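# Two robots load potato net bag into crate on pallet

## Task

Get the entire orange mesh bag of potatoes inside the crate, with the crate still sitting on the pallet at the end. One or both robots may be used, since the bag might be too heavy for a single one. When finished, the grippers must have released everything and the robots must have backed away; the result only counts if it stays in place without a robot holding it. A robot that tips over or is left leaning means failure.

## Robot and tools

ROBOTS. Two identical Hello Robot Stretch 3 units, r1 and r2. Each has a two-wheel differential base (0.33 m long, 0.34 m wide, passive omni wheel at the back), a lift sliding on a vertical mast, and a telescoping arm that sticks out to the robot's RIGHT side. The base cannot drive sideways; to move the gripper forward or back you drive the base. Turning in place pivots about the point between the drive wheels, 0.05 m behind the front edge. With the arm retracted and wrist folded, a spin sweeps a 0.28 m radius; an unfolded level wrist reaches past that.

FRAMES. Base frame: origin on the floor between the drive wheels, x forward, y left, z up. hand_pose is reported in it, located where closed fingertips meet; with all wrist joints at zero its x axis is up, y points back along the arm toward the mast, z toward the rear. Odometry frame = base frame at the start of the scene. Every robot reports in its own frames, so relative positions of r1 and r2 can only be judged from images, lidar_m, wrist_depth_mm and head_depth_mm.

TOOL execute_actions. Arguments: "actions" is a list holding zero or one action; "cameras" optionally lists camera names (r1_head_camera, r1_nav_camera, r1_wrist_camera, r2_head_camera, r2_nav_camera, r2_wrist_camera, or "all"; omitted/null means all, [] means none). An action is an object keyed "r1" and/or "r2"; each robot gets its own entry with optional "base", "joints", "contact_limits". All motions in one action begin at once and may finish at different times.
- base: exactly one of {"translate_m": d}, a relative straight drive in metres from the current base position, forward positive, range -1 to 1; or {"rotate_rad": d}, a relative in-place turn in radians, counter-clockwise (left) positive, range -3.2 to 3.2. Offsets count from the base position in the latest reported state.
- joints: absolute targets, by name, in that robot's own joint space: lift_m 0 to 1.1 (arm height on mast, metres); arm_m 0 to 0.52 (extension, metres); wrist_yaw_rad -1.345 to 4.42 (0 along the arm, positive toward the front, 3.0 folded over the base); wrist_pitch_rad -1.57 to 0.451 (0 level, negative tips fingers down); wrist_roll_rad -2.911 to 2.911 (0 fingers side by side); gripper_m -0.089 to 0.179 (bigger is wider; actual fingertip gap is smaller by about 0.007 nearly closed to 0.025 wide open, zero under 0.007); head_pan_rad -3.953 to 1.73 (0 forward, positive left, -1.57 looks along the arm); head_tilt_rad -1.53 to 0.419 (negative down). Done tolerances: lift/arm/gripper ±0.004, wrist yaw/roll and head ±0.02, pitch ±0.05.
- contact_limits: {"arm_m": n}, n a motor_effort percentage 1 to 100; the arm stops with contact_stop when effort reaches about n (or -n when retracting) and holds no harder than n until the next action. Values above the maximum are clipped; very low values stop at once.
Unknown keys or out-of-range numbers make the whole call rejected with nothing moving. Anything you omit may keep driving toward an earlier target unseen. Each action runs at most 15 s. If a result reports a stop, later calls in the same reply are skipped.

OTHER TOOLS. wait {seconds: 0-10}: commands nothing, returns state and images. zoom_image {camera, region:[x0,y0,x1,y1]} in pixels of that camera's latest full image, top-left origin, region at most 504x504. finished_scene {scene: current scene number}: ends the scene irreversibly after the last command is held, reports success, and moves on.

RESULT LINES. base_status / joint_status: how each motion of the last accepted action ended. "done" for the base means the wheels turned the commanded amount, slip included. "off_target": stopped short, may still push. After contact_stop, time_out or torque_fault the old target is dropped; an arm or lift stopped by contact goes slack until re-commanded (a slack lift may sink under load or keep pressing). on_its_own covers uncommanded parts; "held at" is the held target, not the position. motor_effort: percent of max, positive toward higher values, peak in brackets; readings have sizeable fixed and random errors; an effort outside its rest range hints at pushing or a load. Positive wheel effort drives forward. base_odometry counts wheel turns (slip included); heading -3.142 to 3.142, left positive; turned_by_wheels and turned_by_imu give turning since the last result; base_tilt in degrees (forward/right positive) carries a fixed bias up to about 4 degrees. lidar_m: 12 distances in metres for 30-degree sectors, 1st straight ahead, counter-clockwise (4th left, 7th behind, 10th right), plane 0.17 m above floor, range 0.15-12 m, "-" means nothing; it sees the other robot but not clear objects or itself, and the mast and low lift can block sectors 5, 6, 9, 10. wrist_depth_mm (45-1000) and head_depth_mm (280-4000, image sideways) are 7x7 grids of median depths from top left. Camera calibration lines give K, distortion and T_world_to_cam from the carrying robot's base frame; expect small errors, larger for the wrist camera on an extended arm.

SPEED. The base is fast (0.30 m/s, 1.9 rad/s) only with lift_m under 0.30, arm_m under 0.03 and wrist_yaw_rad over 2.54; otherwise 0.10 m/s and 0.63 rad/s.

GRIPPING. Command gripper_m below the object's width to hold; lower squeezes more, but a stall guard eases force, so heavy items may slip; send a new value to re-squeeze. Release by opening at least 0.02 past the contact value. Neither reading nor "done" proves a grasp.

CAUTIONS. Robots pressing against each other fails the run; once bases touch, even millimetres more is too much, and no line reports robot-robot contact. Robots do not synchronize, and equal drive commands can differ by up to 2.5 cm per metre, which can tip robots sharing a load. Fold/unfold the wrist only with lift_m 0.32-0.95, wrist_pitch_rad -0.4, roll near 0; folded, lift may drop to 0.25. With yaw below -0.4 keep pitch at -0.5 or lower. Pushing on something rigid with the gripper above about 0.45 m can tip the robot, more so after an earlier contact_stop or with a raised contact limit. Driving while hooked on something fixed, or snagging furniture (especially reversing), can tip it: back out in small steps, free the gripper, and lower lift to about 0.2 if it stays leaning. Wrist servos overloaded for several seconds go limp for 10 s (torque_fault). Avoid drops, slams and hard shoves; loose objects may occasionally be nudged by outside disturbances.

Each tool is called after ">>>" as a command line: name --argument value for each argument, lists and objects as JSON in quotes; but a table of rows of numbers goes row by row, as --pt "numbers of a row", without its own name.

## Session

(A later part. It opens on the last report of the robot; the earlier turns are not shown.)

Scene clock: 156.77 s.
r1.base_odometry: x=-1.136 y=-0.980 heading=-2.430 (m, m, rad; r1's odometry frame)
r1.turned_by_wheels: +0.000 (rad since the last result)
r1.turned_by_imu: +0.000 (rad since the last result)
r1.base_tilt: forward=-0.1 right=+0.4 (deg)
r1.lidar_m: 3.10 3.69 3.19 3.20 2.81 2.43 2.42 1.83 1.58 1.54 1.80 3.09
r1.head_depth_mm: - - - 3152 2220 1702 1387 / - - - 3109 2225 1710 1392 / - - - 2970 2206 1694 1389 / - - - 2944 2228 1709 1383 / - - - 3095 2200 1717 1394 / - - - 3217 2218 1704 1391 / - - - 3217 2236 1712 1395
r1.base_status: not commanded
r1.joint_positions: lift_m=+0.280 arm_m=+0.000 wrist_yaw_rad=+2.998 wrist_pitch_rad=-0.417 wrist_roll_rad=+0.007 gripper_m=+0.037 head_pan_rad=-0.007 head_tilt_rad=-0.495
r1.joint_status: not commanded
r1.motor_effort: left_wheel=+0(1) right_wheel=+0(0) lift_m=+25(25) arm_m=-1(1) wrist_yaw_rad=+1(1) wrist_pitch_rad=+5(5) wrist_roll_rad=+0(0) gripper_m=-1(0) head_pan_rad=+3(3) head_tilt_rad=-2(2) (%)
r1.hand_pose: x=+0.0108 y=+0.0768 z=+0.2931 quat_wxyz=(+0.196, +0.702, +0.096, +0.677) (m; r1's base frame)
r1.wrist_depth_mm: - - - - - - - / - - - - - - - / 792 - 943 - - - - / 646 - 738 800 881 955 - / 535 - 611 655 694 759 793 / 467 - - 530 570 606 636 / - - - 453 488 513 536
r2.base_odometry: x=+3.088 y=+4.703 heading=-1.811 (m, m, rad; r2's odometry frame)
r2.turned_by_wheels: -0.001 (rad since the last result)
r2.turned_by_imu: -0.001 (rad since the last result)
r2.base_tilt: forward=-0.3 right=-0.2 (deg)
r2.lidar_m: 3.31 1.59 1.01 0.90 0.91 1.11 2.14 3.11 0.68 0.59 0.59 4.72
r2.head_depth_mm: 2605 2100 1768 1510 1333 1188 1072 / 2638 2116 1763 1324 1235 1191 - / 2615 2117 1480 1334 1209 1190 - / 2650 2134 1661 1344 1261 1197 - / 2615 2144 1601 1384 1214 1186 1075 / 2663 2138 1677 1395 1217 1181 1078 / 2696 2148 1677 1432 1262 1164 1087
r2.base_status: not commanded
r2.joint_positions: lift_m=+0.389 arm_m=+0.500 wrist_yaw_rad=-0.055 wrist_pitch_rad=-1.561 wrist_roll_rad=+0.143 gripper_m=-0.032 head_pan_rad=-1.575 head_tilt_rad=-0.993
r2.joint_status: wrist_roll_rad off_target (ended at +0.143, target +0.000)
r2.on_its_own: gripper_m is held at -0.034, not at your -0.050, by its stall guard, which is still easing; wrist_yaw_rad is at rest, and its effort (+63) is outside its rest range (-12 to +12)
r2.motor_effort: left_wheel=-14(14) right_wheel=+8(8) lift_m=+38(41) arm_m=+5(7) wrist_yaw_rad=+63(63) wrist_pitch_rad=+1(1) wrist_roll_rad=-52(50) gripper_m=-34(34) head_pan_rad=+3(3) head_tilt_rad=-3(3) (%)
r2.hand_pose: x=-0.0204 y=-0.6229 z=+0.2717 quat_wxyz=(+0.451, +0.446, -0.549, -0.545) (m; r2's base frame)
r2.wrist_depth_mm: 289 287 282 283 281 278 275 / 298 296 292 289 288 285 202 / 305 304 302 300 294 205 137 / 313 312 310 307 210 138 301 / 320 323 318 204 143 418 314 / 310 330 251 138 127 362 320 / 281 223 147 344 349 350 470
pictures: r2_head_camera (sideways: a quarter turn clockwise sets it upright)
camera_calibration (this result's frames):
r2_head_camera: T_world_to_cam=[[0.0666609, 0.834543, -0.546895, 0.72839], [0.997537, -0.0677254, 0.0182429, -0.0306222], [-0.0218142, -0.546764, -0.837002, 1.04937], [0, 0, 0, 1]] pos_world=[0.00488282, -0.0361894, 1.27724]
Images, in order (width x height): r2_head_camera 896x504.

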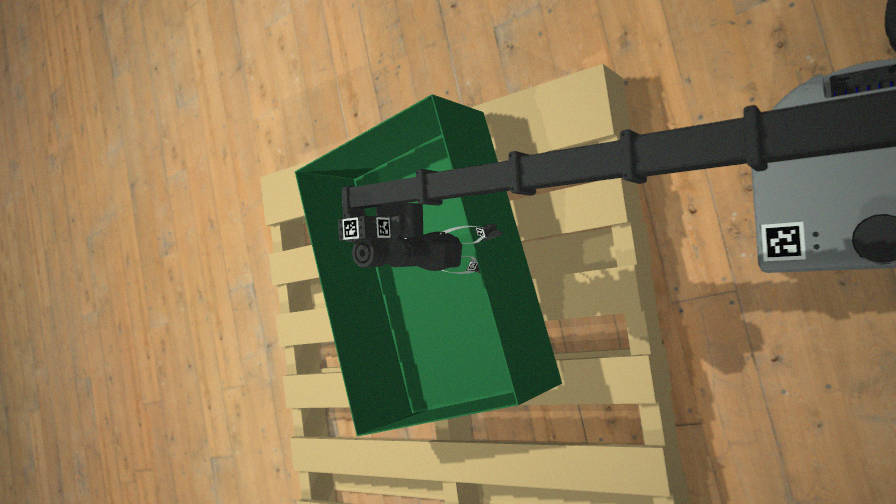

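>>> execute_actions --actions '[{"r2":{"joints":{"gripper_m":0.05,"wrist_roll_rad":0.143}}}]' --cameras '[]'

>>> execute_actions --actions '[{"r2":{"joints":{"lift_m":0.48}}}]' --cameras '[]'

>>> execute_actions --actions '[{"r2":{"base":{"translate_m":0.17},"joints":{"gripper_m":0.0,"wrist_roll_rad":0,"wrist_yaw_rad":0,"arm_m":0.52}}}]' --cameras '[]'

>>> execute_actions --actions '[{"r2":{"joints":{"lift_m":0.39}}}]' --cameras '["r2_head_camera"]'

Scene clock: 164.67 s.
r1.base_odometry: x=-1.136 y=-0.980 heading=-2.430 (m, m, rad; r1's odometry frame)
r1.turned_by_wheels: +0.000 (rad since the last result)
r1.turned_by_imu: +0.001 (rad since the last result)
r1.base_tilt: forward=+0.1 right=+0.3 (deg)
r1.lidar_m: 3.08 3.69 3.20 3.21 2.80 2.43 2.43 1.83 1.58 1.54 1.80 3.11
r1.head_depth_mm: - - - 3195 2217 1711 1392 / - - - 3059 2214 1715 1393 / - - - 3015 2232 1702 1393 / - - - 2950 2224 1719 1386 / - - - 3106 2229 1715 1400 / - - - 3209 2245 1713 1381 / - - - 3177 2220 1713 1397
r1.base_status: not commanded
r1.joint_positions: lift_m=+0.280 arm_m=+0.000 wrist_yaw_rad=+2.998 wrist_pitch_rad=-0.417 wrist_roll_rad=+0.007 gripper_m=+0.037 head_pan_rad=-0.007 head_tilt_rad=-0.495
r1.joint_status: not commanded
r1.motor_effort: left_wheel=+1(0) right_wheel=+0(0) lift_m=+26(25) arm_m=-1(1) wrist_yaw_rad=+1(2) wrist_pitch_rad=+5(5) wrist_roll_rad=+0(0) gripper_m=+0(0) head_pan_rad=+3(3) head_tilt_rad=-2(3) (%)
r1.hand_pose: x=+0.0108 y=+0.0768 z=+0.2931 quat_wxyz=(+0.196, +0.702, +0.096, +0.677) (m; r1's base frame)
r1.wrist_depth_mm: - - - - - - - / - - - - - - - / 785 - 958 - - - - / 632 - 739 807 868 994 - / 538 - 618 651 688 740 798 / 458 - - 526 576 598 640 / - - - 447 493 513 545
r2.base_odometry: x=+3.088 y=+4.703 heading=-1.811 (m, m, rad; r2's odometry frame)
r2.turned_by_wheels: +0.001 (rad since the last result)
r2.turned_by_imu: +0.003 (rad since the last result)
r2.base_tilt: forward=-0.3 right=+0.0 (deg)
r2.lidar_m: 3.31 1.60 1.00 0.91 0.91 1.11 2.14 3.10 0.68 0.59 0.59 4.73
r2.head_depth_mm: 2596 2094 1756 1523 1329 1191 1076 / 2608 2120 1764 1319 1226 1189 - / 2633 2111 1480 1342 1214 1198 - / 2597 2110 1655 1289 1259 1192 - / 2617 2149 1616 1377 1223 1182 1085 / 2620 2120 1694 1379 1219 1178 1086 / 2658 2136 1692 1432 1261 1161 1086
r2.base_status: not commanded
r2.joint_positions: lift_m=+0.389 arm_m=+0.500 wrist_yaw_rad=-0.298 wrist_pitch_rad=-1.561 wrist_roll_rad=+0.160 gripper_m=+0.050 head_pan_rad=-1.575 head_tilt_rad=-0.993
r2.joint_status: all done
r2.on_its_own: wrist_yaw_rad is held at -0.290, not at your +0.000, by its stall guard, which is not easing now
r2.motor_effort: left_wheel=+1(19) right_wheel=-3(15) lift_m=+38(38) arm_m=+5(5) wrist_yaw_rad=+10(24) wrist_pitch_rad=+0(1) wrist_roll_rad=-6(26) gripper_m=-2(77) head_pan_rad=+3(2) head_tilt_rad=-3(3) (%)
r2.hand_pose: x=-0.0152 y=-0.6237 z=+0.2717 quat_wxyz=(+0.376, +0.371, -0.602, -0.599) (m; r2's base frame)
r2.wrist_depth_mm: 287 287 283 281 278 274 135 / 296 295 292 290 287 177 124 / 302 303 301 298 259 132 295 / 315 311 310 305 164 405 304 / 324 321 319 210 132 318 330 / 326 332 330 143 434 326 450 / 291 337 187 337 359 470 466
pictures: none
No camera images: the call's "cameras" was empty. Leave "cameras" out to get every camera's image.

Scene clock: 166.33 s.
r1.base_odometry: x=-1.136 y=-0.980 heading=-2.430 (m, m, rad; r1's odometry frame)
r1.turned_by_wheels: +0.000 (rad since the last result)
r1.turned_by_imu: +0.000 (rad since the last result)
r1.base_tilt: forward=+0.0 right=+0.4 (deg)
r1.lidar_m: 3.10 3.72 3.19 3.19 2.80 2.42 2.42 1.83 1.58 1.54 1.79 3.10
r1.head_depth_mm: - - - 3172 2248 1698 1381 / - - - 3108 2204 1710 1387 / - - - 2978 2242 1718 1390 / - - - 2972 2217 1717 1391 / - - - 3094 2234 1707 1397 / - - - 3205 2220 1715 1392 / - - - 3147 2239 1714 1396
r1.base_status: not commanded
r1.joint_positions: lift_m=+0.280 arm_m=+0.000 wrist_yaw_rad=+2.998 wrist_pitch_rad=-0.417 wrist_roll_rad=+0.007 gripper_m=+0.037 head_pan_rad=-0.007 head_tilt_rad=-0.495
r1.joint_status: not commanded
r1.motor_effort: left_wheel=+1(1) right_wheel=+0(0) lift_m=+25(25) arm_m=-1(1) wrist_yaw_rad=+2(1) wrist_pitch_rad=+5(5) wrist_roll_rad=-1(0) gripper_m=+0(0) head_pan_rad=+3(3) head_tilt_rad=-2(2) (%)
r1.hand_pose: x=+0.0108 y=+0.0768 z=+0.2931 quat_wxyz=(+0.196, +0.702, +0.096, +0.677) (m; r1's base frame)
r1.wrist_depth_mm: - - - - - - - / - - - - - - - / 775 - 967 - - - - / 643 - 738 798 860 969 - / 535 - 619 658 702 743 810 / 463 - - 530 573 602 645 / - - - 447 489 509 535
r2.base_odometry: x=+3.088 y=+4.703 heading=-1.811 (m, m, rad; r2's odometry frame)
r2.turned_by_wheels: +0.000 (rad since the last result)
r2.turned_by_imu: +0.000 (rad since the last result)
r2.base_tilt: forward=-0.4 right=-0.1 (deg)
r2.lidar_m: 3.31 1.59 1.00 0.91 0.91 1.11 2.14 3.12 0.68 0.59 0.59 4.72
r2.head_depth_mm: 2620 2091 1777 1520 1333 1188 1074 / 2609 2101 1763 1323 1232 1210 - / 2613 2092 1681 1379 1221 1204 - / 2632 2136 1685 1353 1253 1204 - / 2633 2133 1600 1373 1220 1182 1076 / 2678 2129 1679 1395 1227 1182 1079 / 2647 2143 1676 1434 1264 1169 1083
r2.base_status: not commanded
r2.joint_positions: lift_m=+0.479 arm_m=+0.500 wrist_yaw_rad=-0.293 wrist_pitch_rad=-1.561 wrist_roll_rad=+0.149 gripper_m=+0.050 head_pan_rad=-1.575 head_tilt_rad=-0.993
r2.joint_status: all done
r2.on_its_own: wrist_yaw_rad is held at -0.290, not at your +0.000, by its stall guard, which is not easing now
r2.motor_effort: left_wheel=-2(1) right_wheel=+1(3) lift_m=+44(47) arm_m=+4(5) wrist_yaw_rad=+5(10) wrist_pitch_rad=+0(1) wrist_roll_rad=-2(6) gripper_m=+0(4) head_pan_rad=+2(3) head_tilt_rad=-3(3) (%)
r2.hand_pose: x=-0.0154 y=-0.6240 z=+0.3614 quat_wxyz=(+0.381, +0.375, -0.599, -0.596) (m; r2's base frame)
r2.wrist_depth_mm: 374 371 366 367 364 322 466 / 382 380 379 376 373 299 371 / 393 392 389 385 299 386 380 / 402 404 404 390 398 498 389 / 364 418 410 308 402 423 527 / 325 401 423 429 456 546 541 / 291 345 446 440 575 569 561
pictures: none
No camera images: the call's "cameras" was empty. Leave "cameras" out to get every camera's image.

Scene clock: 169.03 s.
r1.base_odometry: x=-1.136 y=-0.980 heading=-2.430 (m, m, rad; r1's odometry frame)
r1.turned_by_wheels: +0.000 (rad since the last result)
r1.turned_by_imu: +0.000 (rad since the last result)
r1.base_tilt: forward=+0.2 right=+0.2 (deg)
r1.lidar_m: 3.10 3.71 3.20 3.20 2.80 2.43 2.43 1.83 1.57 1.55 1.79 3.12
r1.head_depth_mm: - - - 3169 2233 1699 1390 / - - - 3054 2207 1707 1389 / - - - 2950 2229 1714 1394 / - - - 2960 2229 1721 1388 / - - - 3122 2231 1704 1389 / - - - 3215 2221 1712 1387 / - - - 3167 2236 1704 1386
r1.base_status: not commanded
r1.joint_positions: lift_m=+0.280 arm_m=+0.000 wrist_yaw_rad=+2.998 wrist_pitch_rad=-0.417 wrist_roll_rad=+0.007 gripper_m=+0.037 head_pan_rad=-0.007 head_tilt_rad=-0.495
r1.joint_status: not commanded
r1.motor_effort: left_wheel=+0(0) right_wheel=+0(0) lift_m=+25(25) arm_m=-1(1) wrist_yaw_rad=+2(1) wrist_pitch_rad=+5(5) wrist_roll_rad=+0(0) gripper_m=+0(0) head_pan_rad=+3(3) head_tilt_rad=-2(1) (%)
r1.hand_pose: x=+0.0108 y=+0.0768 z=+0.2931 quat_wxyz=(+0.196, +0.702, +0.096, +0.677) (m; r1's base frame)
r1.wrist_depth_mm: - - - - - - - / - - - - - - - / 777 - 959 - - - - / 634 - 737 801 887 963 - / 534 - 629 653 690 743 800 / 465 - - 533 576 605 647 / - - - 454 490 517 537
r2.base_odometry: x=+3.047 y=+4.537 heading=-1.811 (m, m, rad; r2's odometry frame)
r2.turned_by_wheels: +0.000 (rad since the last result)
r2.turned_by_imu: +0.001 (rad since the last result)
r2.base_tilt: forward=-0.4 right=-0.1 (deg)
r2.lidar_m: 3.13 1.65 1.04 0.94 0.94 1.14 2.22 3.26 0.63 0.55 3.86 4.69
r2.head_depth_mm: 2585 2114 1762 1312 1236 1190 1073 / 2622 2096 1497 1373 1271 1215 - / 2601 2118 1679 1372 1221 1202 - / 2607 2138 1688 1352 1221 1191 - / 2652 2131 1651 1423 1297 1185 1088 / 2653 2123 1696 1430 1255 1161 1078 / 2643 2141 1678 1448 1260 1164 1079
r2.base_status: done
r2.joint_positions: lift_m=+0.479 arm_m=+0.520 wrist_yaw_rad=-0.004 wrist_pitch_rad=-1.560 wrist_roll_rad=+0.006 gripper_m=+0.000 head_pan_rad=-1.575 head_tilt_rad=-0.993
r2.joint_status: all done
r2.motor_effort: left_wheel=-1(6) right_wheel=+0(4) lift_m=+44(43) arm_m=+4(4) wrist_yaw_rad=+4(2) wrist_pitch_rad=+0(0) wrist_roll_rad=-2(3) gripper_m=-2(79) head_pan_rad=+3(2) head_tilt_rad=-3(3) (%)
r2.hand_pose: x=-0.0216 y=-0.6433 z=+0.3614 quat_wxyz=(+0.500, +0.495, -0.505, -0.500) (m; r2's base frame)
r2.wrist_depth_mm: 298 287 368 365 361 359 356 / 389 259 379 375 375 372 368 / 520 245 385 385 382 381 374 / 537 255 379 393 394 350 273 / 544 420 330 405 303 245 232 / 440 434 281 - 243 421 436 / 452 450 252 454 434 559 556
pictures: none
No camera images: the call's "cameras" was empty. Leave "cameras" out to get every camera's image.

Scene clock: 170.70 s.
r1.base_odometry: x=-1.136 y=-0.980 heading=-2.430 (m, m, rad; r1's odometry frame)
r1.turned_by_wheels: +0.000 (rad since the last result)
r1.turned_by_imu: +0.000 (rad since the last result)
r1.base_tilt: forward=-0.1 right=+0.2 (deg)
r1.lidar_m: 3.10 3.71 3.19 3.20 2.81 2.42 2.43 1.83 1.58 1.55 1.80 3.11
r1.head_depth_mm: - - - 3168 2210 1705 1383 / - - - 3072 2217 1708 1384 / - - - 2965 2221 1713 1400 / - - - 2984 2218 1712 1388 / - - - 3150 2227 1717 1389 / - - - 3192 2238 1713 1394 / - - - 3193 2212 1708 1392
r1.base_status: not commanded
r1.joint_positions: lift_m=+0.280 arm_m=+0.000 wrist_yaw_rad=+2.998 wrist_pitch_rad=-0.417 wrist_roll_rad=+0.007 gripper_m=+0.037 head_pan_rad=-0.007 head_tilt_rad=-0.495
r1.joint_status: not commanded
r1.motor_effort: left_wheel=+1(0) right_wheel=+0(0) lift_m=+25(25) arm_m=-1(1) wrist_yaw_rad=+2(0) wrist_pitch_rad=+5(5) wrist_roll_rad=+0(0) gripper_m=+0(0) head_pan_rad=+3(3) head_tilt_rad=-2(2) (%)
r1.hand_pose: x=+0.0108 y=+0.0768 z=+0.2931 quat_wxyz=(+0.196, +0.702, +0.096, +0.677) (m; r1's base frame)
r1.wrist_depth_mm: - - - - - - - / - - - - - - - / 786 - 950 - - - - / 643 - 737 804 875 974 - / 539 - 622 652 690 739 814 / 462 - - 532 573 598 648 / - - - 455 488 508 537
r2.base_odometry: x=+3.047 y=+4.537 heading=-1.811 (m, m, rad; r2's odometry frame)
r2.turned_by_wheels: +0.000 (rad since the last result)
r2.turned_by_imu: +0.000 (rad since the last result)
r2.base_tilt: forward=-0.3 right=+0.0 (deg)
r2.lidar_m: 3.16 1.65 1.04 0.94 0.94 1.14 2.22 3.27 0.63 0.55 3.87 4.67
r2.head_depth_mm: 2596 2109 1766 1310 1236 1189 1072 / 2588 2117 1506 1375 1253 1195 - / 2589 2092 1629 1375 1212 1193 - / 2637 2123 1680 1356 1213 1200 - / 2662 2121 1646 1413 1298 1177 1083 / 2643 2117 1679 1427 1263 1166 1082 / 2628 2131 1686 1450 1258 1160 1082
r2.base_status: not commanded
r2.joint_positions: lift_m=+0.391 arm_m=+0.520 wrist_yaw_rad=-0.004 wrist_pitch_rad=-1.560 wrist_roll_rad=+0.006 gripper_m=+0.000 head_pan_rad=-1.575 head_tilt_rad=-0.993
r2.joint_status: all done
r2.motor_effort: left_wheel=-2(2) right_wheel=+0(0) lift_m=+10(38) arm_m=+4(4) wrist_yaw_rad=+5(5) wrist_pitch_rad=+0(1) wrist_roll_rad=-2(2) gripper_m=-2(3) head_pan_rad=+2(3) head_tilt_rad=-3(3) (%)
r2.hand_pose: x=-0.0216 y=-0.6433 z=+0.2730 quat_wxyz=(+0.500, +0.495, -0.505, -0.500) (m; r2's base frame)
r2.wrist_depth_mm: 198 282 285 282 282 279 277 / 183 258 295 291 289 286 285 / 171 236 301 299 297 295 293 / 161 214 308 308 306 303 273 / 152 199 317 314 302 243 204 / 143 185 281 - 217 186 162 / 145 172 229 198 172 151 135
pictures: r2_head_camera (sideways: a quarter turn clockwise sets it upright)
camera_calibration (this result's frames):
r2_head_camera: T_world_to_cam=[[0.066661, 0.834543, -0.546895, 0.72839], [0.997537, -0.0677255, 0.0182429, -0.0306223], [-0.0218143, -0.546765, -0.837002, 1.04937], [0, 0, 0, 1]] pos_world=[0.00488282, -0.0361894, 1.27724]
Images, in order (width x height): r2_head_camera 896x504.

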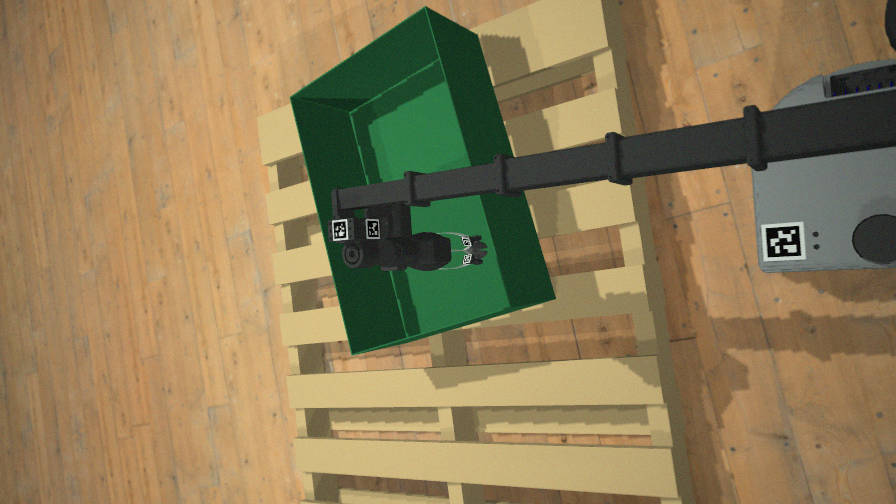

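Inside near the front corner. Pull.

>>> execute_actions --actions '[{"r2":{"joints":{"arm_m":0.3}}}]' --cameras '["r2_head_camera"]'

Scene clock: 176.07 s.
r1.base_odometry: x=-1.136 y=-0.980 heading=-2.430 (m, m, rad; r1's odometry frame)
r1.turned_by_wheels: +0.000 (rad since the last result)
r1.turned_by_imu: +0.001 (rad since the last result)
r1.base_tilt: forward=+0.1 right=+0.3 (deg)
r1.lidar_m: 3.04 3.70 3.19 3.20 2.81 2.42 2.42 1.83 1.58 1.55 1.79 3.09
r1.head_depth_mm: - - - 3144 2213 1701 1387 / - - - 3104 2216 1707 1393 / - - - 2937 2213 1701 1384 / - - - 2973 2231 1704 1390 / - - - 3084 2212 1717 1390 / - - - 3192 2220 1708 1392 / - - - 3177 2235 1737 1390
r1.base_status: not commanded
r1.joint_positions: lift_m=+0.280 arm_m=+0.000 wrist_yaw_rad=+2.998 wrist_pitch_rad=-0.417 wrist_roll_rad=+0.007 gripper_m=+0.037 head_pan_rad=-0.007 head_tilt_rad=-0.495
r1.joint_status: not commanded
r1.motor_effort: left_wheel=+1(1) right_wheel=+0(0) lift_m=+25(25) arm_m=-1(1) wrist_yaw_rad=+2(1) wrist_pitch_rad=+5(5) wrist_roll_rad=+0(0) gripper_m=+0(0) head_pan_rad=+3(3) head_tilt_rad=-1(2) (%)
r1.hand_pose: x=+0.0108 y=+0.0768 z=+0.2931 quat_wxyz=(+0.196, +0.702, +0.096, +0.677) (m; r1's base frame)
r1.wrist_depth_mm: - - - - - - - / - - - - - - - / 772 - 972 - - - - / 634 - 733 799 863 949 - / 539 - 621 656 686 737 807 / 461 - - 523 576 597 644 / - - - 449 483 509 539
r2.base_odometry: x=+3.047 y=+4.537 heading=-1.811 (m, m, rad; r2's odometry frame)
r2.turned_by_wheels: +0.000 (rad since the last result)
r2.turned_by_imu: +0.001 (rad since the last result)
r2.base_tilt: forward=-0.2 right=+0.0 (deg)
r2.lidar_m: 3.12 1.65 1.03 0.94 0.94 1.14 2.23 3.28 0.47 0.38 0.76 4.68
r2.head_depth_mm: 2600 2108 1764 1279 1234 1194 1071 / 2617 2116 1594 1375 1214 1199 - / 2641 2105 1636 1402 1161 1199 - / 2628 2121 1680 1356 1173 1198 - / 2672 2114 1691 1323 1280 1176 1075 / 2637 2143 1672 1424 1260 1159 1080 / 2664 2125 1662 1443 1264 1165 1079
r2.base_status: not commanded
r2.joint_positions: lift_m=+0.391 arm_m=+0.301 wrist_yaw_rad=+0.002 wrist_pitch_rad=-1.508 wrist_roll_rad=-0.004 gripper_m=+0.000 head_pan_rad=-1.575 head_tilt_rad=-0.993
r2.joint_status: all done
r2.motor_effort: left_wheel=+0(0) right_wheel=-1(2) lift_m=+10(10) arm_m=-6(8) wrist_yaw_rad=-3(4) wrist_pitch_rad=-15(34) wrist_roll_rad=+2(2) gripper_m=-3(4) head_pan_rad=+3(2) head_tilt_rad=-3(3) (%)
r2.hand_pose: x=-0.0216 y=-0.4374 z=+0.2723 quat_wxyz=(+0.517, +0.486, -0.513, -0.483) (m; r2's base frame)
r2.wrist_depth_mm: 151 238 294 291 288 287 284 / 135 192 298 297 294 290 285 / 313 161 302 301 299 293 185 / 323 142 239 308 302 190 136 / 329 143 192 313 191 139 427 / 353 334 159 - 139 444 441 / 481 473 144 144 461 450 448
pictures: r2_head_camera (sideways: a quarter turn clockwise sets it upright)
camera_calibration (this result's frames):
r2_head_camera: T_world_to_cam=[[0.0666609, 0.834543, -0.546895, 0.72839], [0.997537, -0.0677254, 0.0182429, -0.0306222], [-0.0218142, -0.546764, -0.837002, 1.04937], [0, 0, 0, 1]] pos_world=[0.00488282, -0.0361894, 1.27724]
Images, in order (width x height): r2_head_camera 896x504.

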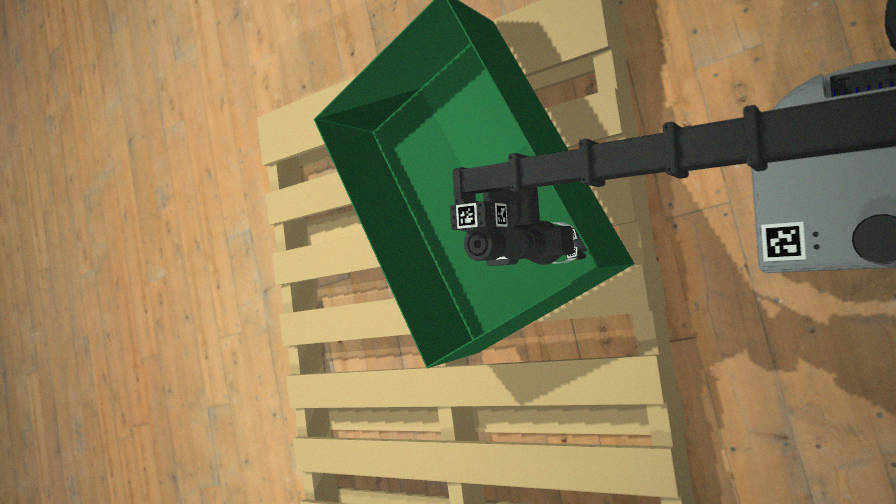

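>>> execute_actions --actions '[{"r2":{"joints":{"lift_m":0.48,"arm_m":0.32}}}]' --cameras '[]'

>>> execute_actions --actions '[{"r2":{"base":{"translate_m":-0.36},"joints":{"arm_m":0.12,"wrist_pitch_rad":-1.0}}}]' --cameras '[]'

>>> execute_actions --actions '[{"r2":{"joints":{"lift_m":0.33}}}]' --cameras '["r2_head_camera"]'

Scene clock: 184.23 s.
r1.base_odometry: x=-1.136 y=-0.980 heading=-2.430 (m, m, rad; r1's odometry frame)
r1.turned_by_wheels: +0.000 (rad since the last result)
r1.turned_by_imu: +0.000 (rad since the last result)
r1.base_tilt: forward=+0.2 right=+0.2 (deg)
r1.lidar_m: 3.04 3.71 3.21 3.19 2.80 2.43 2.42 1.83 1.58 1.55 1.80 3.08
r1.head_depth_mm: - - - 3220 2226 1706 1390 / - - - 3080 2209 1714 1386 / - - - 2978 2215 1711 1387 / - - - 2972 2226 1710 1386 / - - - 3107 2226 1713 1391 / - - - 3190 2202 1707 1393 / - - - 3183 2235 1707 1399
r1.base_status: not commanded
r1.joint_positions: lift_m=+0.280 arm_m=+0.000 wrist_yaw_rad=+2.998 wrist_pitch_rad=-0.417 wrist_roll_rad=+0.007 gripper_m=+0.037 head_pan_rad=-0.007 head_tilt_rad=-0.495
r1.joint_status: not commanded
r1.motor_effort: left_wheel=+0(0) right_wheel=+0(0) lift_m=+26(25) arm_m=-1(1) wrist_yaw_rad=+2(2) wrist_pitch_rad=+5(5) wrist_roll_rad=+0(0) gripper_m=+0(1) head_pan_rad=+3(3) head_tilt_rad=-2(2) (%)
r1.hand_pose: x=+0.0108 y=+0.0768 z=+0.2931 quat_wxyz=(+0.196, +0.702, +0.096, +0.677) (m; r1's base frame)
r1.wrist_depth_mm: - - - - - - - / - - - - - - - / 784 - 967 - - - - / 650 - 729 796 876 973 - / 531 - 626 645 686 743 811 / 464 - - 531 574 605 646 / - - - 452 485 505 543
r2.base_odometry: x=+3.047 y=+4.537 heading=-1.811 (m, m, rad; r2's odometry frame)
r2.turned_by_wheels: +0.000 (rad since the last result)
r2.turned_by_imu: +0.001 (rad since the last result)
r2.base_tilt: forward=-0.4 right=-0.1 (deg)
r2.lidar_m: 3.12 1.65 1.04 0.94 0.94 1.14 2.22 3.29 0.47 0.38 0.76 4.70
r2.head_depth_mm: 2594 2101 1768 1282 1236 1186 1074 / 2593 2128 1599 1376 1235 1212 - / 2625 2110 1640 1402 1171 1199 - / 2647 2107 1683 1324 1171 1191 - / 2631 2126 1682 1333 1276 1185 1081 / 2635 2129 1687 1427 1262 1167 1079 / 2635 2142 1666 1445 1266 1162 1084
r2.base_status: not commanded
r2.joint_positions: lift_m=+0.479 arm_m=+0.320 wrist_yaw_rad=+0.002 wrist_pitch_rad=-1.555 wrist_roll_rad=-0.004 gripper_m=+0.000 head_pan_rad=-1.575 head_tilt_rad=-0.993
r2.joint_status: all done
r2.motor_effort: left_wheel=+0(1) right_wheel=-1(2) lift_m=+44(48) arm_m=+4(4) wrist_yaw_rad=-2(2) wrist_pitch_rad=-2(15) wrist_roll_rad=+2(2) gripper_m=-3(3) head_pan_rad=+3(2) head_tilt_rad=-4(3) (%)
r2.hand_pose: x=-0.0217 y=-0.4445 z=+0.3613 quat_wxyz=(+0.505, +0.498, -0.502, -0.495) (m; r2's base frame)
r2.wrist_depth_mm: 382 254 369 367 362 362 355 / 502 260 376 377 371 370 283 / 516 398 316 387 384 295 235 / 535 409 272 395 305 243 406 / 427 425 431 337 286 531 524 / 565 562 557 - 548 547 543 / 585 582 571 578 - 562 565
pictures: none
No camera images: the call's "cameras" was empty. Leave "cameras" out to get every camera's image.

Scene clock: 188.83 s.
r1.base_odometry: x=-1.136 y=-0.980 heading=-2.430 (m, m, rad; r1's odometry frame)
r1.turned_by_wheels: +0.000 (rad since the last result)
r1.turned_by_imu: +0.000 (rad since the last result)
r1.base_tilt: forward=+0.1 right=+0.3 (deg)
r1.lidar_m: 3.04 3.72 3.19 3.20 2.81 2.42 2.42 1.83 1.58 1.55 1.80 3.08
r1.head_depth_mm: - - - 3191 2228 1716 1400 / - - - 3073 2223 1701 1387 / - - - 2955 2232 1715 1380 / - - - 2961 2213 1723 1395 / - - - 3121 2230 1714 1392 / - - - 3234 2218 1706 1390 / - - - 3207 2239 1718 1394
r1.base_status: not commanded
r1.joint_positions: lift_m=+0.280 arm_m=+0.000 wrist_yaw_rad=+2.998 wrist_pitch_rad=-0.417 wrist_roll_rad=+0.007 gripper_m=+0.037 head_pan_rad=-0.007 head_tilt_rad=-0.495
r1.joint_status: not commanded
r1.motor_effort: left_wheel=+1(0) right_wheel=+0(0) lift_m=+25(26) arm_m=-1(1) wrist_yaw_rad=+2(2) wrist_pitch_rad=+5(5) wrist_roll_rad=+0(0) gripper_m=+0(0) head_pan_rad=+3(3) head_tilt_rad=-2(2) (%)
r1.hand_pose: x=+0.0108 y=+0.0768 z=+0.2931 quat_wxyz=(+0.196, +0.702, +0.096, +0.677) (m; r1's base frame)
r1.wrist_depth_mm: - - - - - - - / - - - - - - - / 787 - 965 - - - - / 646 - 732 807 885 956 - / 532 - 625 659 685 742 811 / 464 - - 531 580 606 642 / - - - 454 491 504 535
r2.base_odometry: x=+3.133 y=+4.887 heading=-1.811 (m, m, rad; r2's odometry frame)
r2.turned_by_wheels: +0.000 (rad since the last result)
r2.turned_by_imu: -0.001 (rad since the last result)
r2.base_tilt: forward=-0.3 right=-0.1 (deg)
r2.lidar_m: 3.50 1.54 0.97 0.87 0.88 1.07 2.06 2.91 3.57 0.53 0.51 0.54
r2.head_depth_mm: 2600 2101 1770 1505 1329 1188 1076 / 2624 2101 1777 1526 1338 1207 - / 2623 2109 1771 1491 1337 1191 - / 2610 2113 1607 1348 1227 1199 - / 2625 2129 1637 1372 1169 1197 1078 / 2651 2114 1684 1343 1163 1182 1084 / 2671 2142 1708 1310 1216 1181 1083
r2.base_status: done
r2.joint_positions: lift_m=+0.479 arm_m=+0.120 wrist_yaw_rad=+0.002 wrist_pitch_rad=-1.011 wrist_roll_rad=-0.004 gripper_m=+0.000 head_pan_rad=-1.575 head_tilt_rad=-0.993
r2.joint_status: all done
r2.motor_effort: left_wheel=+0(8) right_wheel=+1(3) lift_m=+44(43) arm_m=-3(5) wrist_yaw_rad=-2(1) wrist_pitch_rad=+3(4) wrist_roll_rad=+2(2) gripper_m=-3(3) head_pan_rad=+3(2) head_tilt_rad=-3(3) (%)
r2.hand_pose: x=-0.0214 y=-0.3809 z=+0.3880 quat_wxyz=(+0.620, +0.344, -0.617, -0.341) (m; r2's base frame)
r2.wrist_depth_mm: 516 578 581 566 360 697 678 / 561 558 540 347 457 654 641 / 528 510 339 436 493 611 589 / 316 330 426 588 458 577 557 / 334 415 458 560 428 535 527 / 424 440 490 - 519 509 496 / 527 511 511 501 483 484 470
pictures: none
No camera images: the call's "cameras" was empty. Leave "cameras" out to get every camera's image.

Scene clock: 191.03 s.
r1.base_odometry: x=-1.136 y=-0.980 heading=-2.430 (m, m, rad; r1's odometry frame)
r1.turned_by_wheels: +0.000 (rad since the last result)
r1.turned_by_imu: +0.000 (rad since the last result)
r1.base_tilt: forward=+0.2 right=+0.2 (deg)
r1.lidar_m: 3.04 3.72 3.20 3.20 2.81 2.42 2.42 1.83 1.58 1.54 1.80 3.08
r1.head_depth_mm: - - - 3213 2216 1694 1393 / - - - 3058 2210 1700 1391 / - - - 2951 2231 1717 1386 / - - - 2940 2218 1709 1389 / - - - 3120 2215 1707 1383 / - - - 3158 2221 1716 1384 / - - - 3227 2239 1716 1394
r1.base_status: not commanded
r1.joint_positions: lift_m=+0.280 arm_m=+0.000 wrist_yaw_rad=+2.998 wrist_pitch_rad=-0.417 wrist_roll_rad=+0.007 gripper_m=+0.037 head_pan_rad=-0.007 head_tilt_rad=-0.495
r1.joint_status: not commanded
r1.motor_effort: left_wheel=+0(0) right_wheel=+0(0) lift_m=+24(25) arm_m=-1(1) wrist_yaw_rad=+1(2) wrist_pitch_rad=+5(5) wrist_roll_rad=+0(0) gripper_m=+0(0) head_pan_rad=+3(3) head_tilt_rad=-2(2) (%)
r1.hand_pose: x=+0.0108 y=+0.0768 z=+0.2931 quat_wxyz=(+0.196, +0.702, +0.096, +0.677) (m; r1's base frame)
r1.wrist_depth_mm: - - - - - - - / - - - - - - - / 788 - 961 - - - - / 650 - 738 789 868 984 - / 534 - 632 652 697 737 806 / 465 - - 526 576 596 642 / - - - 453 488 512 539
r2.base_odometry: x=+3.133 y=+4.887 heading=-1.811 (m, m, rad; r2's odometry frame)
r2.turned_by_wheels: +0.000 (rad since the last result)
r2.turned_by_imu: +0.000 (rad since the last result)
r2.base_tilt: forward=-0.2 right=-0.1 (deg)
r2.lidar_m: 3.49 1.54 0.97 0.87 0.87 1.06 2.05 2.92 3.54 0.53 0.51 0.54
r2.head_depth_mm: 2591 2113 1758 1523 1328 1183 1080 / 2578 2106 1765 1514 1340 1201 - / 2595 2106 1764 1491 1274 1173 - / 2636 2116 1601 1344 1235 1195 - / 2654 2133 1639 1380 1179 1198 1079 / 2633 2136 1681 1346 1161 1184 1086 / 2677 2145 1699 1310 1220 1183 1085
r2.base_status: not commanded
r2.joint_positions: lift_m=+0.331 arm_m=+0.120 wrist_yaw_rad=+0.002 wrist_pitch_rad=-1.010 wrist_roll_rad=-0.004 gripper_m=+0.000 head_pan_rad=-1.575 head_tilt_rad=-0.993
r2.joint_status: all done
r2.motor_effort: left_wheel=-1(0) right_wheel=+0(0) lift_m=+10(38) arm_m=-2(3) wrist_yaw_rad=-2(2) wrist_pitch_rad=+3(3) wrist_roll_rad=+2(2) gripper_m=-3(4) head_pan_rad=+2(2) head_tilt_rad=-4(3) (%)
r2.hand_pose: x=-0.0214 y=-0.3811 z=+0.2397 quat_wxyz=(+0.621, +0.343, -0.617, -0.341) (m; r2's base frame)
r2.wrist_depth_mm: 183 204 236 282 349 509 498 / 205 233 278 337 342 478 466 / 235 273 326 459 318 441 436 / 276 421 315 434 297 405 411 / 304 315 294 310 291 391 389 / 310 376 389 - 382 374 365 / 387 378 375 366 359 355 347
pictures: r2_head_camera (sideways: a quarter turn clockwise sets it upright)
camera_calibration (this result's frames):
r2_head_camera: T_world_to_cam=[[0.0666609, 0.834543, -0.546895, 0.72839], [0.997537, -0.0677254, 0.0182429, -0.0306222], [-0.0218142, -0.546764, -0.837002, 1.04937], [0, 0, 0, 1]] pos_world=[0.00488282, -0.0361894, 1.27724]
Images, in order (width x height): r2_head_camera 896x504.

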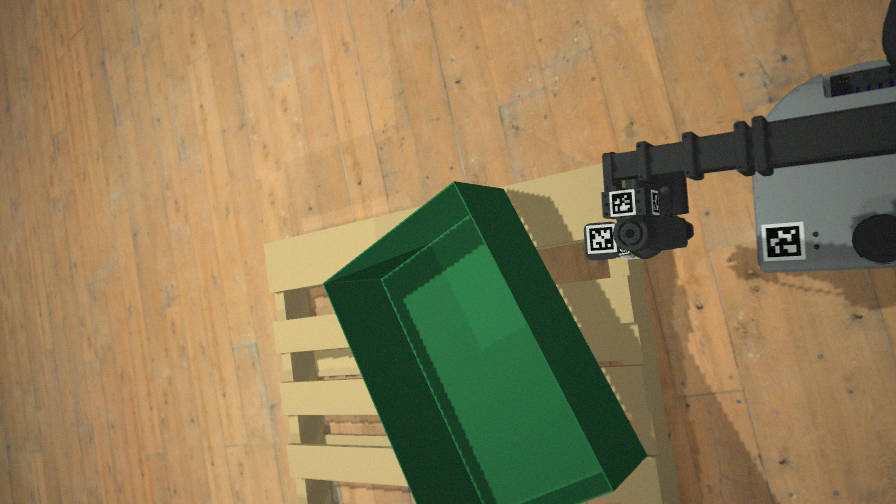

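>>> execute_actions --actions '[{"r2":{"joints":{"arm_m":0.4}}}]' --cameras '["r2_head_camera"]'

Scene clock: 196.50 s.
r1.base_odometry: x=-1.136 y=-0.980 heading=-2.430 (m, m, rad; r1's odometry frame)
r1.turned_by_wheels: +0.000 (rad since the last result)
r1.turned_by_imu: +0.001 (rad since the last result)
r1.base_tilt: forward=-0.1 right=+0.4 (deg)
r1.lidar_m: 3.03 3.71 3.20 3.18 2.81 2.43 2.43 1.83 1.58 1.54 1.80 3.07
r1.head_depth_mm: - - - 3180 2234 1717 1387 / - - - 3086 2232 1701 1385 / - - - 2969 2197 1717 1393 / - - - 2948 2226 1704 1393 / - - - 3071 2226 1713 1387 / - - - 3206 2227 1712 1403 / - - - 3203 2248 1718 1397
r1.base_status: not commanded
r1.joint_positions: lift_m=+0.280 arm_m=+0.000 wrist_yaw_rad=+2.998 wrist_pitch_rad=-0.417 wrist_roll_rad=+0.007 gripper_m=+0.037 head_pan_rad=-0.007 head_tilt_rad=-0.495
r1.joint_status: not commanded
r1.motor_effort: left_wheel=+1(0) right_wheel=+0(0) lift_m=+26(25) arm_m=-1(1) wrist_yaw_rad=+1(1) wrist_pitch_rad=+5(5) wrist_roll_rad=+0(0) gripper_m=+0(0) head_pan_rad=+3(4) head_tilt_rad=-2(2) (%)
r1.hand_pose: x=+0.0108 y=+0.0768 z=+0.2931 quat_wxyz=(+0.196, +0.702, +0.096, +0.677) (m; r1's base frame)
r1.wrist_depth_mm: - - - - - - - / - - - - - - - / 791 - 949 - - - - / 641 - 737 795 889 974 - / 532 - 623 656 685 740 800 / 461 - - 529 574 603 648 / - - - 446 489 515 538
r2.base_odometry: x=+3.133 y=+4.887 heading=-1.811 (m, m, rad; r2's odometry frame)
r2.turned_by_wheels: +0.000 (rad since the last result)
r2.turned_by_imu: +0.001 (rad since the last result)
r2.base_tilt: forward=-0.3 right=-0.1 (deg)
r2.lidar_m: 3.48 1.54 0.97 0.87 0.88 1.06 2.06 2.92 3.55 0.57 0.54 4.79
r2.head_depth_mm: 2617 2078 1765 1512 1331 1189 1082 / 2587 2102 1767 1521 1334 1190 - / 2580 2125 1761 1552 1250 1190 - / 2640 2126 1609 1344 1255 1201 - / 2600 2119 1500 1390 1191 1200 1079 / 2620 2125 1647 1364 1162 1174 1078 / 2661 2123 1678 1330 1212 1183 1083
r2.base_status: not commanded
r2.joint_positions: lift_m=+0.331 arm_m=+0.399 wrist_yaw_rad=-0.001 wrist_pitch_rad=-1.060 wrist_roll_rad=-0.004 gripper_m=+0.000 head_pan_rad=-1.575 head_tilt_rad=-0.993
r2.joint_status: all done
r2.motor_effort: left_wheel=-6(5) right_wheel=+5(5) lift_m=+10(11) arm_m=+7(11) wrist_yaw_rad=+2(2) wrist_pitch_rad=+18(23) wrist_roll_rad=+2(2) gripper_m=-3(2) head_pan_rad=+3(3) head_tilt_rad=-3(3) (%)
r2.hand_pose: x=-0.0217 y=-0.6487 z=+0.2342 quat_wxyz=(+0.611, +0.358, -0.609, -0.357) (m; r2's base frame)
r2.wrist_depth_mm: 364 365 356 341 245 129 473 / 348 342 335 326 115 199 443 / 328 322 315 304 150 426 420 / 308 302 296 121 281 401 401 / 292 286 108 162 274 376 379 / 276 99 155 - 259 260 362 / 101 124 253 363 247 246 346
pictures: r2_head_camera (sideways: a quarter turn clockwise sets it upright)
camera_calibration (this result's frames):
r2_head_camera: T_world_to_cam=[[0.0666612, 0.834543, -0.546895, 0.72839], [0.997537, -0.0677257, 0.0182429, -0.0306222], [-0.0218144, -0.546764, -0.837002, 1.04937], [0, 0, 0, 1]] pos_world=[0.00488281, -0.0361894, 1.27724]
Images, in order (width x height): r2_head_camera 896x504.

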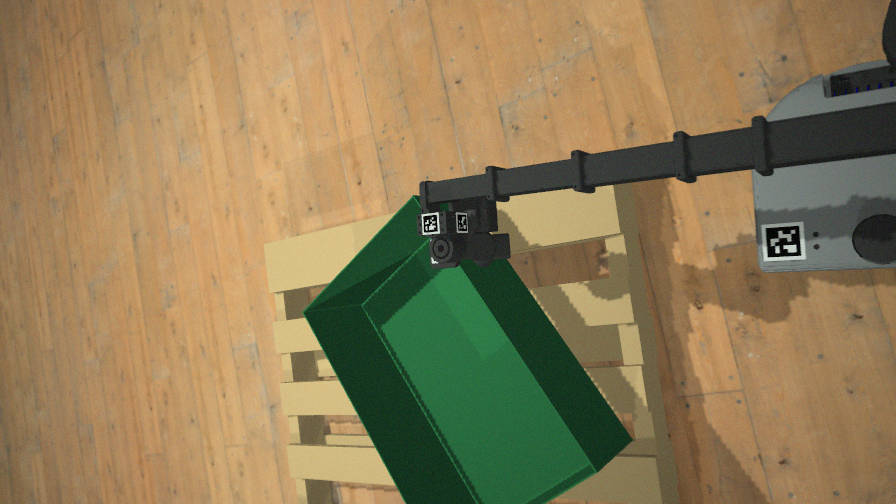

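>>> execute_actions --actions '[{"r2":{"joints":{"arm_m":0.52}}}]' --cameras '[]'

>>> execute_actions --actions '[{"r2":{"base":{"translate_m":0.15},"joints":{"head_pan_rad":-1.3}}}]' --cameras '["r2_head_camera"]'

Scene clock: 202.60 s.
r1.base_odometry: x=-1.136 y=-0.980 heading=-2.430 (m, m, rad; r1's odometry frame)
r1.turned_by_wheels: +0.000 (rad since the last result)
r1.turned_by_imu: +0.001 (rad since the last result)
r1.base_tilt: forward=+0.1 right=+0.2 (deg)
r1.lidar_m: 3.00 3.71 3.19 3.20 2.81 2.42 2.42 1.83 1.58 1.55 1.79 3.08
r1.head_depth_mm: - - - 3176 2227 1709 1388 / - - - 3064 2218 1693 1387 / - - - 2984 2247 1715 1396 / - - - 2965 2245 1708 1392 / - - - 3132 2229 1717 1391 / - - - 3235 2234 1708 1387 / - - - 3240 2226 1714 1397
r1.base_status: not commanded
r1.joint_positions: lift_m=+0.280 arm_m=+0.000 wrist_yaw_rad=+2.998 wrist_pitch_rad=-0.417 wrist_roll_rad=+0.007 gripper_m=+0.037 head_pan_rad=-0.007 head_tilt_rad=-0.495
r1.joint_status: not commanded
r1.motor_effort: left_wheel=+0(1) right_wheel=+0(0) lift_m=+25(25) arm_m=-1(1) wrist_yaw_rad=+1(2) wrist_pitch_rad=+5(5) wrist_roll_rad=+0(0) gripper_m=+0(0) head_pan_rad=+3(3) head_tilt_rad=-2(2) (%)
r1.hand_pose: x=+0.0108 y=+0.0768 z=+0.2931 quat_wxyz=(+0.196, +0.702, +0.096, +0.677) (m; r1's base frame)
r1.wrist_depth_mm: - - - - - - - / - - - - - - - / 778 - 956 - - - - / 638 - 743 808 883 966 - / 534 - 626 650 682 754 806 / 463 - - 526 570 600 645 / - - - 450 487 510 539
r2.base_odometry: x=+3.133 y=+4.887 heading=-1.811 (m, m, rad; r2's odometry frame)
r2.turned_by_wheels: +0.000 (rad since the last result)
r2.turned_by_imu: +0.001 (rad since the last result)
r2.base_tilt: forward=-0.2 right=-0.1 (deg)
r2.lidar_m: 3.50 1.54 0.97 0.87 0.87 1.06 2.06 2.91 3.55 0.63 0.55 4.77
r2.head_depth_mm: 2597 2117 1771 1528 1342 1187 1082 / 2605 2123 1770 1527 1338 1199 - / 2629 2123 1771 1528 1242 1191 - / 2635 2122 1645 1354 1252 1200 - / 2632 2109 1486 1373 1233 1203 1081 / 2673 2110 1494 1381 1172 1179 1081 / 2641 2126 1676 1344 1217 1183 1076
r2.base_status: not commanded
r2.joint_positions: lift_m=+0.331 arm_m=+0.520 wrist_yaw_rad=-0.002 wrist_pitch_rad=-1.052 wrist_roll_rad=-0.004 gripper_m=+0.000 head_pan_rad=-1.575 head_tilt_rad=-0.993
r2.joint_status: all done
r2.motor_effort: left_wheel=-8(8) right_wheel=+6(6) lift_m=+11(11) arm_m=+6(7) wrist_yaw_rad=+3(2) wrist_pitch_rad=+16(21) wrist_roll_rad=+2(2) gripper_m=-4(5) head_pan_rad=+2(3) head_tilt_rad=-3(3) (%)
r2.hand_pose: x=-0.0219 y=-0.7705 z=+0.2350 quat_wxyz=(+0.612, +0.355, -0.610, -0.355) (m; r2's base frame)
r2.wrist_depth_mm: 360 370 354 255 142 484 476 / 351 345 338 321 146 457 448 / 330 320 318 122 251 432 424 / 309 305 296 135 287 408 400 / 292 287 107 169 274 384 379 / 275 270 124 - 260 360 363 / 260 95 173 359 249 251 347
pictures: none
No camera images: the call's "cameras" was empty. Leave "cameras" out to get every camera's image.

Scene clock: 205.37 s.
r1.base_odometry: x=-1.136 y=-0.980 heading=-2.430 (m, m, rad; r1's odometry frame)
r1.turned_by_wheels: +0.000 (rad since the last result)
r1.turned_by_imu: +0.000 (rad since the last result)
r1.base_tilt: forward=+0.0 right=+0.3 (deg)
r1.lidar_m: 2.92 3.73 3.21 3.18 2.80 2.43 2.43 1.83 1.58 1.55 1.79 3.07
r1.head_depth_mm: - - - 3143 2237 1697 1388 / - - - 3052 2213 1711 1393 / - - - 2921 2227 1701 1389 / - - - 2964 2213 1704 1388 / - - - 3119 2221 1710 1381 / - - - 3200 2213 1709 1389 / - - - 3248 2227 1717 1392
r1.base_status: not commanded
r1.joint_positions: lift_m=+0.280 arm_m=+0.000 wrist_yaw_rad=+2.998 wrist_pitch_rad=-0.417 wrist_roll_rad=+0.007 gripper_m=+0.037 head_pan_rad=-0.007 head_tilt_rad=-0.495
r1.joint_status: not commanded
r1.motor_effort: left_wheel=+0(0) right_wheel=+0(0) lift_m=+26(25) arm_m=-1(1) wrist_yaw_rad=+2(2) wrist_pitch_rad=+5(5) wrist_roll_rad=+0(0) gripper_m=+0(0) head_pan_rad=+4(4) head_tilt_rad=-2(2) (%)
r1.hand_pose: x=+0.0108 y=+0.0768 z=+0.2931 quat_wxyz=(+0.196, +0.702, +0.096, +0.677) (m; r1's base frame)
r1.wrist_depth_mm: - - - - - - - / - - - - - - - / 781 - 957 - - - - / 645 - 727 794 871 953 - / 537 - 620 652 692 744 821 / 461 - - 523 575 602 643 / - - - 450 487 511 541
r2.base_odometry: x=+3.097 y=+4.742 heading=-1.812 (m, m, rad; r2's odometry frame)
r2.turned_by_wheels: -0.001 (rad since the last result)
r2.turned_by_imu: +0.000 (rad since the last result)
r2.base_tilt: forward=-0.3 right=-0.1 (deg)
r2.lidar_m: 3.34 1.59 1.00 0.90 0.90 1.10 2.12 3.07 3.73 0.60 0.54 4.74
r2.head_depth_mm: 2614 2107 1732 1458 1247 1168 1070 / 2598 2128 1641 1450 1314 1177 - / 2641 2093 1500 1339 1251 1191 - / 2599 2110 1501 1372 1213 1197 1089 / 2632 2128 1601 1385 1215 1204 1071 / 2626 2122 1696 1376 1276 1195 1082 / 2628 2129 1669 1444 1288 1200 1081
r2.base_status: done
r2.joint_positions: lift_m=+0.331 arm_m=+0.520 wrist_yaw_rad=-0.015 wrist_pitch_rad=-1.043 wrist_roll_rad=-0.004 gripper_m=+0.000 head_pan_rad=-1.307 head_tilt_rad=-0.993
r2.joint_status: all done
r2.on_its_own: left_wheel is at rest, and its effort (-23) is outside its rest range (-18 to +18); wrist_yaw_rad is at rest, and its effort (+16) is outside its rest range (-12 to +12)
r2.motor_effort: left_wheel=-23(24) right_wheel=+17(20) lift_m=+11(11) arm_m=+6(6) wrist_yaw_rad=+16(17) wrist_pitch_rad=+13(16) wrist_roll_rad=+2(2) gripper_m=-6(6) head_pan_rad=+3(19) head_tilt_rad=-3(3) (%)
r2.hand_pose: x=-0.0232 y=-0.7728 z=+0.2360 quat_wxyz=(+0.612, +0.348, -0.614, -0.356) (m; r2's base frame)
r2.wrist_depth_mm: 360 371 363 352 151 342 485 / 354 346 338 330 196 320 444 / 331 326 319 128 316 303 301 / 312 305 299 135 404 287 280 / 292 288 117 151 390 274 266 / 276 272 109 - 373 263 252 / 262 257 127 253 253 330 241
pictures: r2_head_camera (sideways: a quarter turn clockwise sets it upright)
camera_calibration (this result's frames):
r2_head_camera: T_world_to_cam=[[-0.156816, 0.822383, -0.546895, 0.729753], [0.979835, 0.198971, 0.0182429, -0.0305143], [0.123819, -0.533007, -0.837002, 1.04848], [0, 0, 0, 1]] pos_world=[0.014514, -0.0352188, 1.27724]
Images, in order (width x height): r2_head_camera 896x504.

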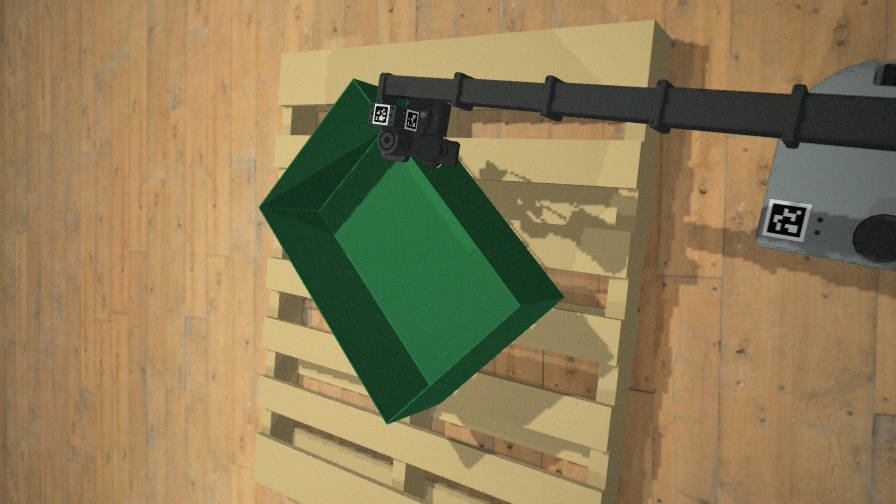

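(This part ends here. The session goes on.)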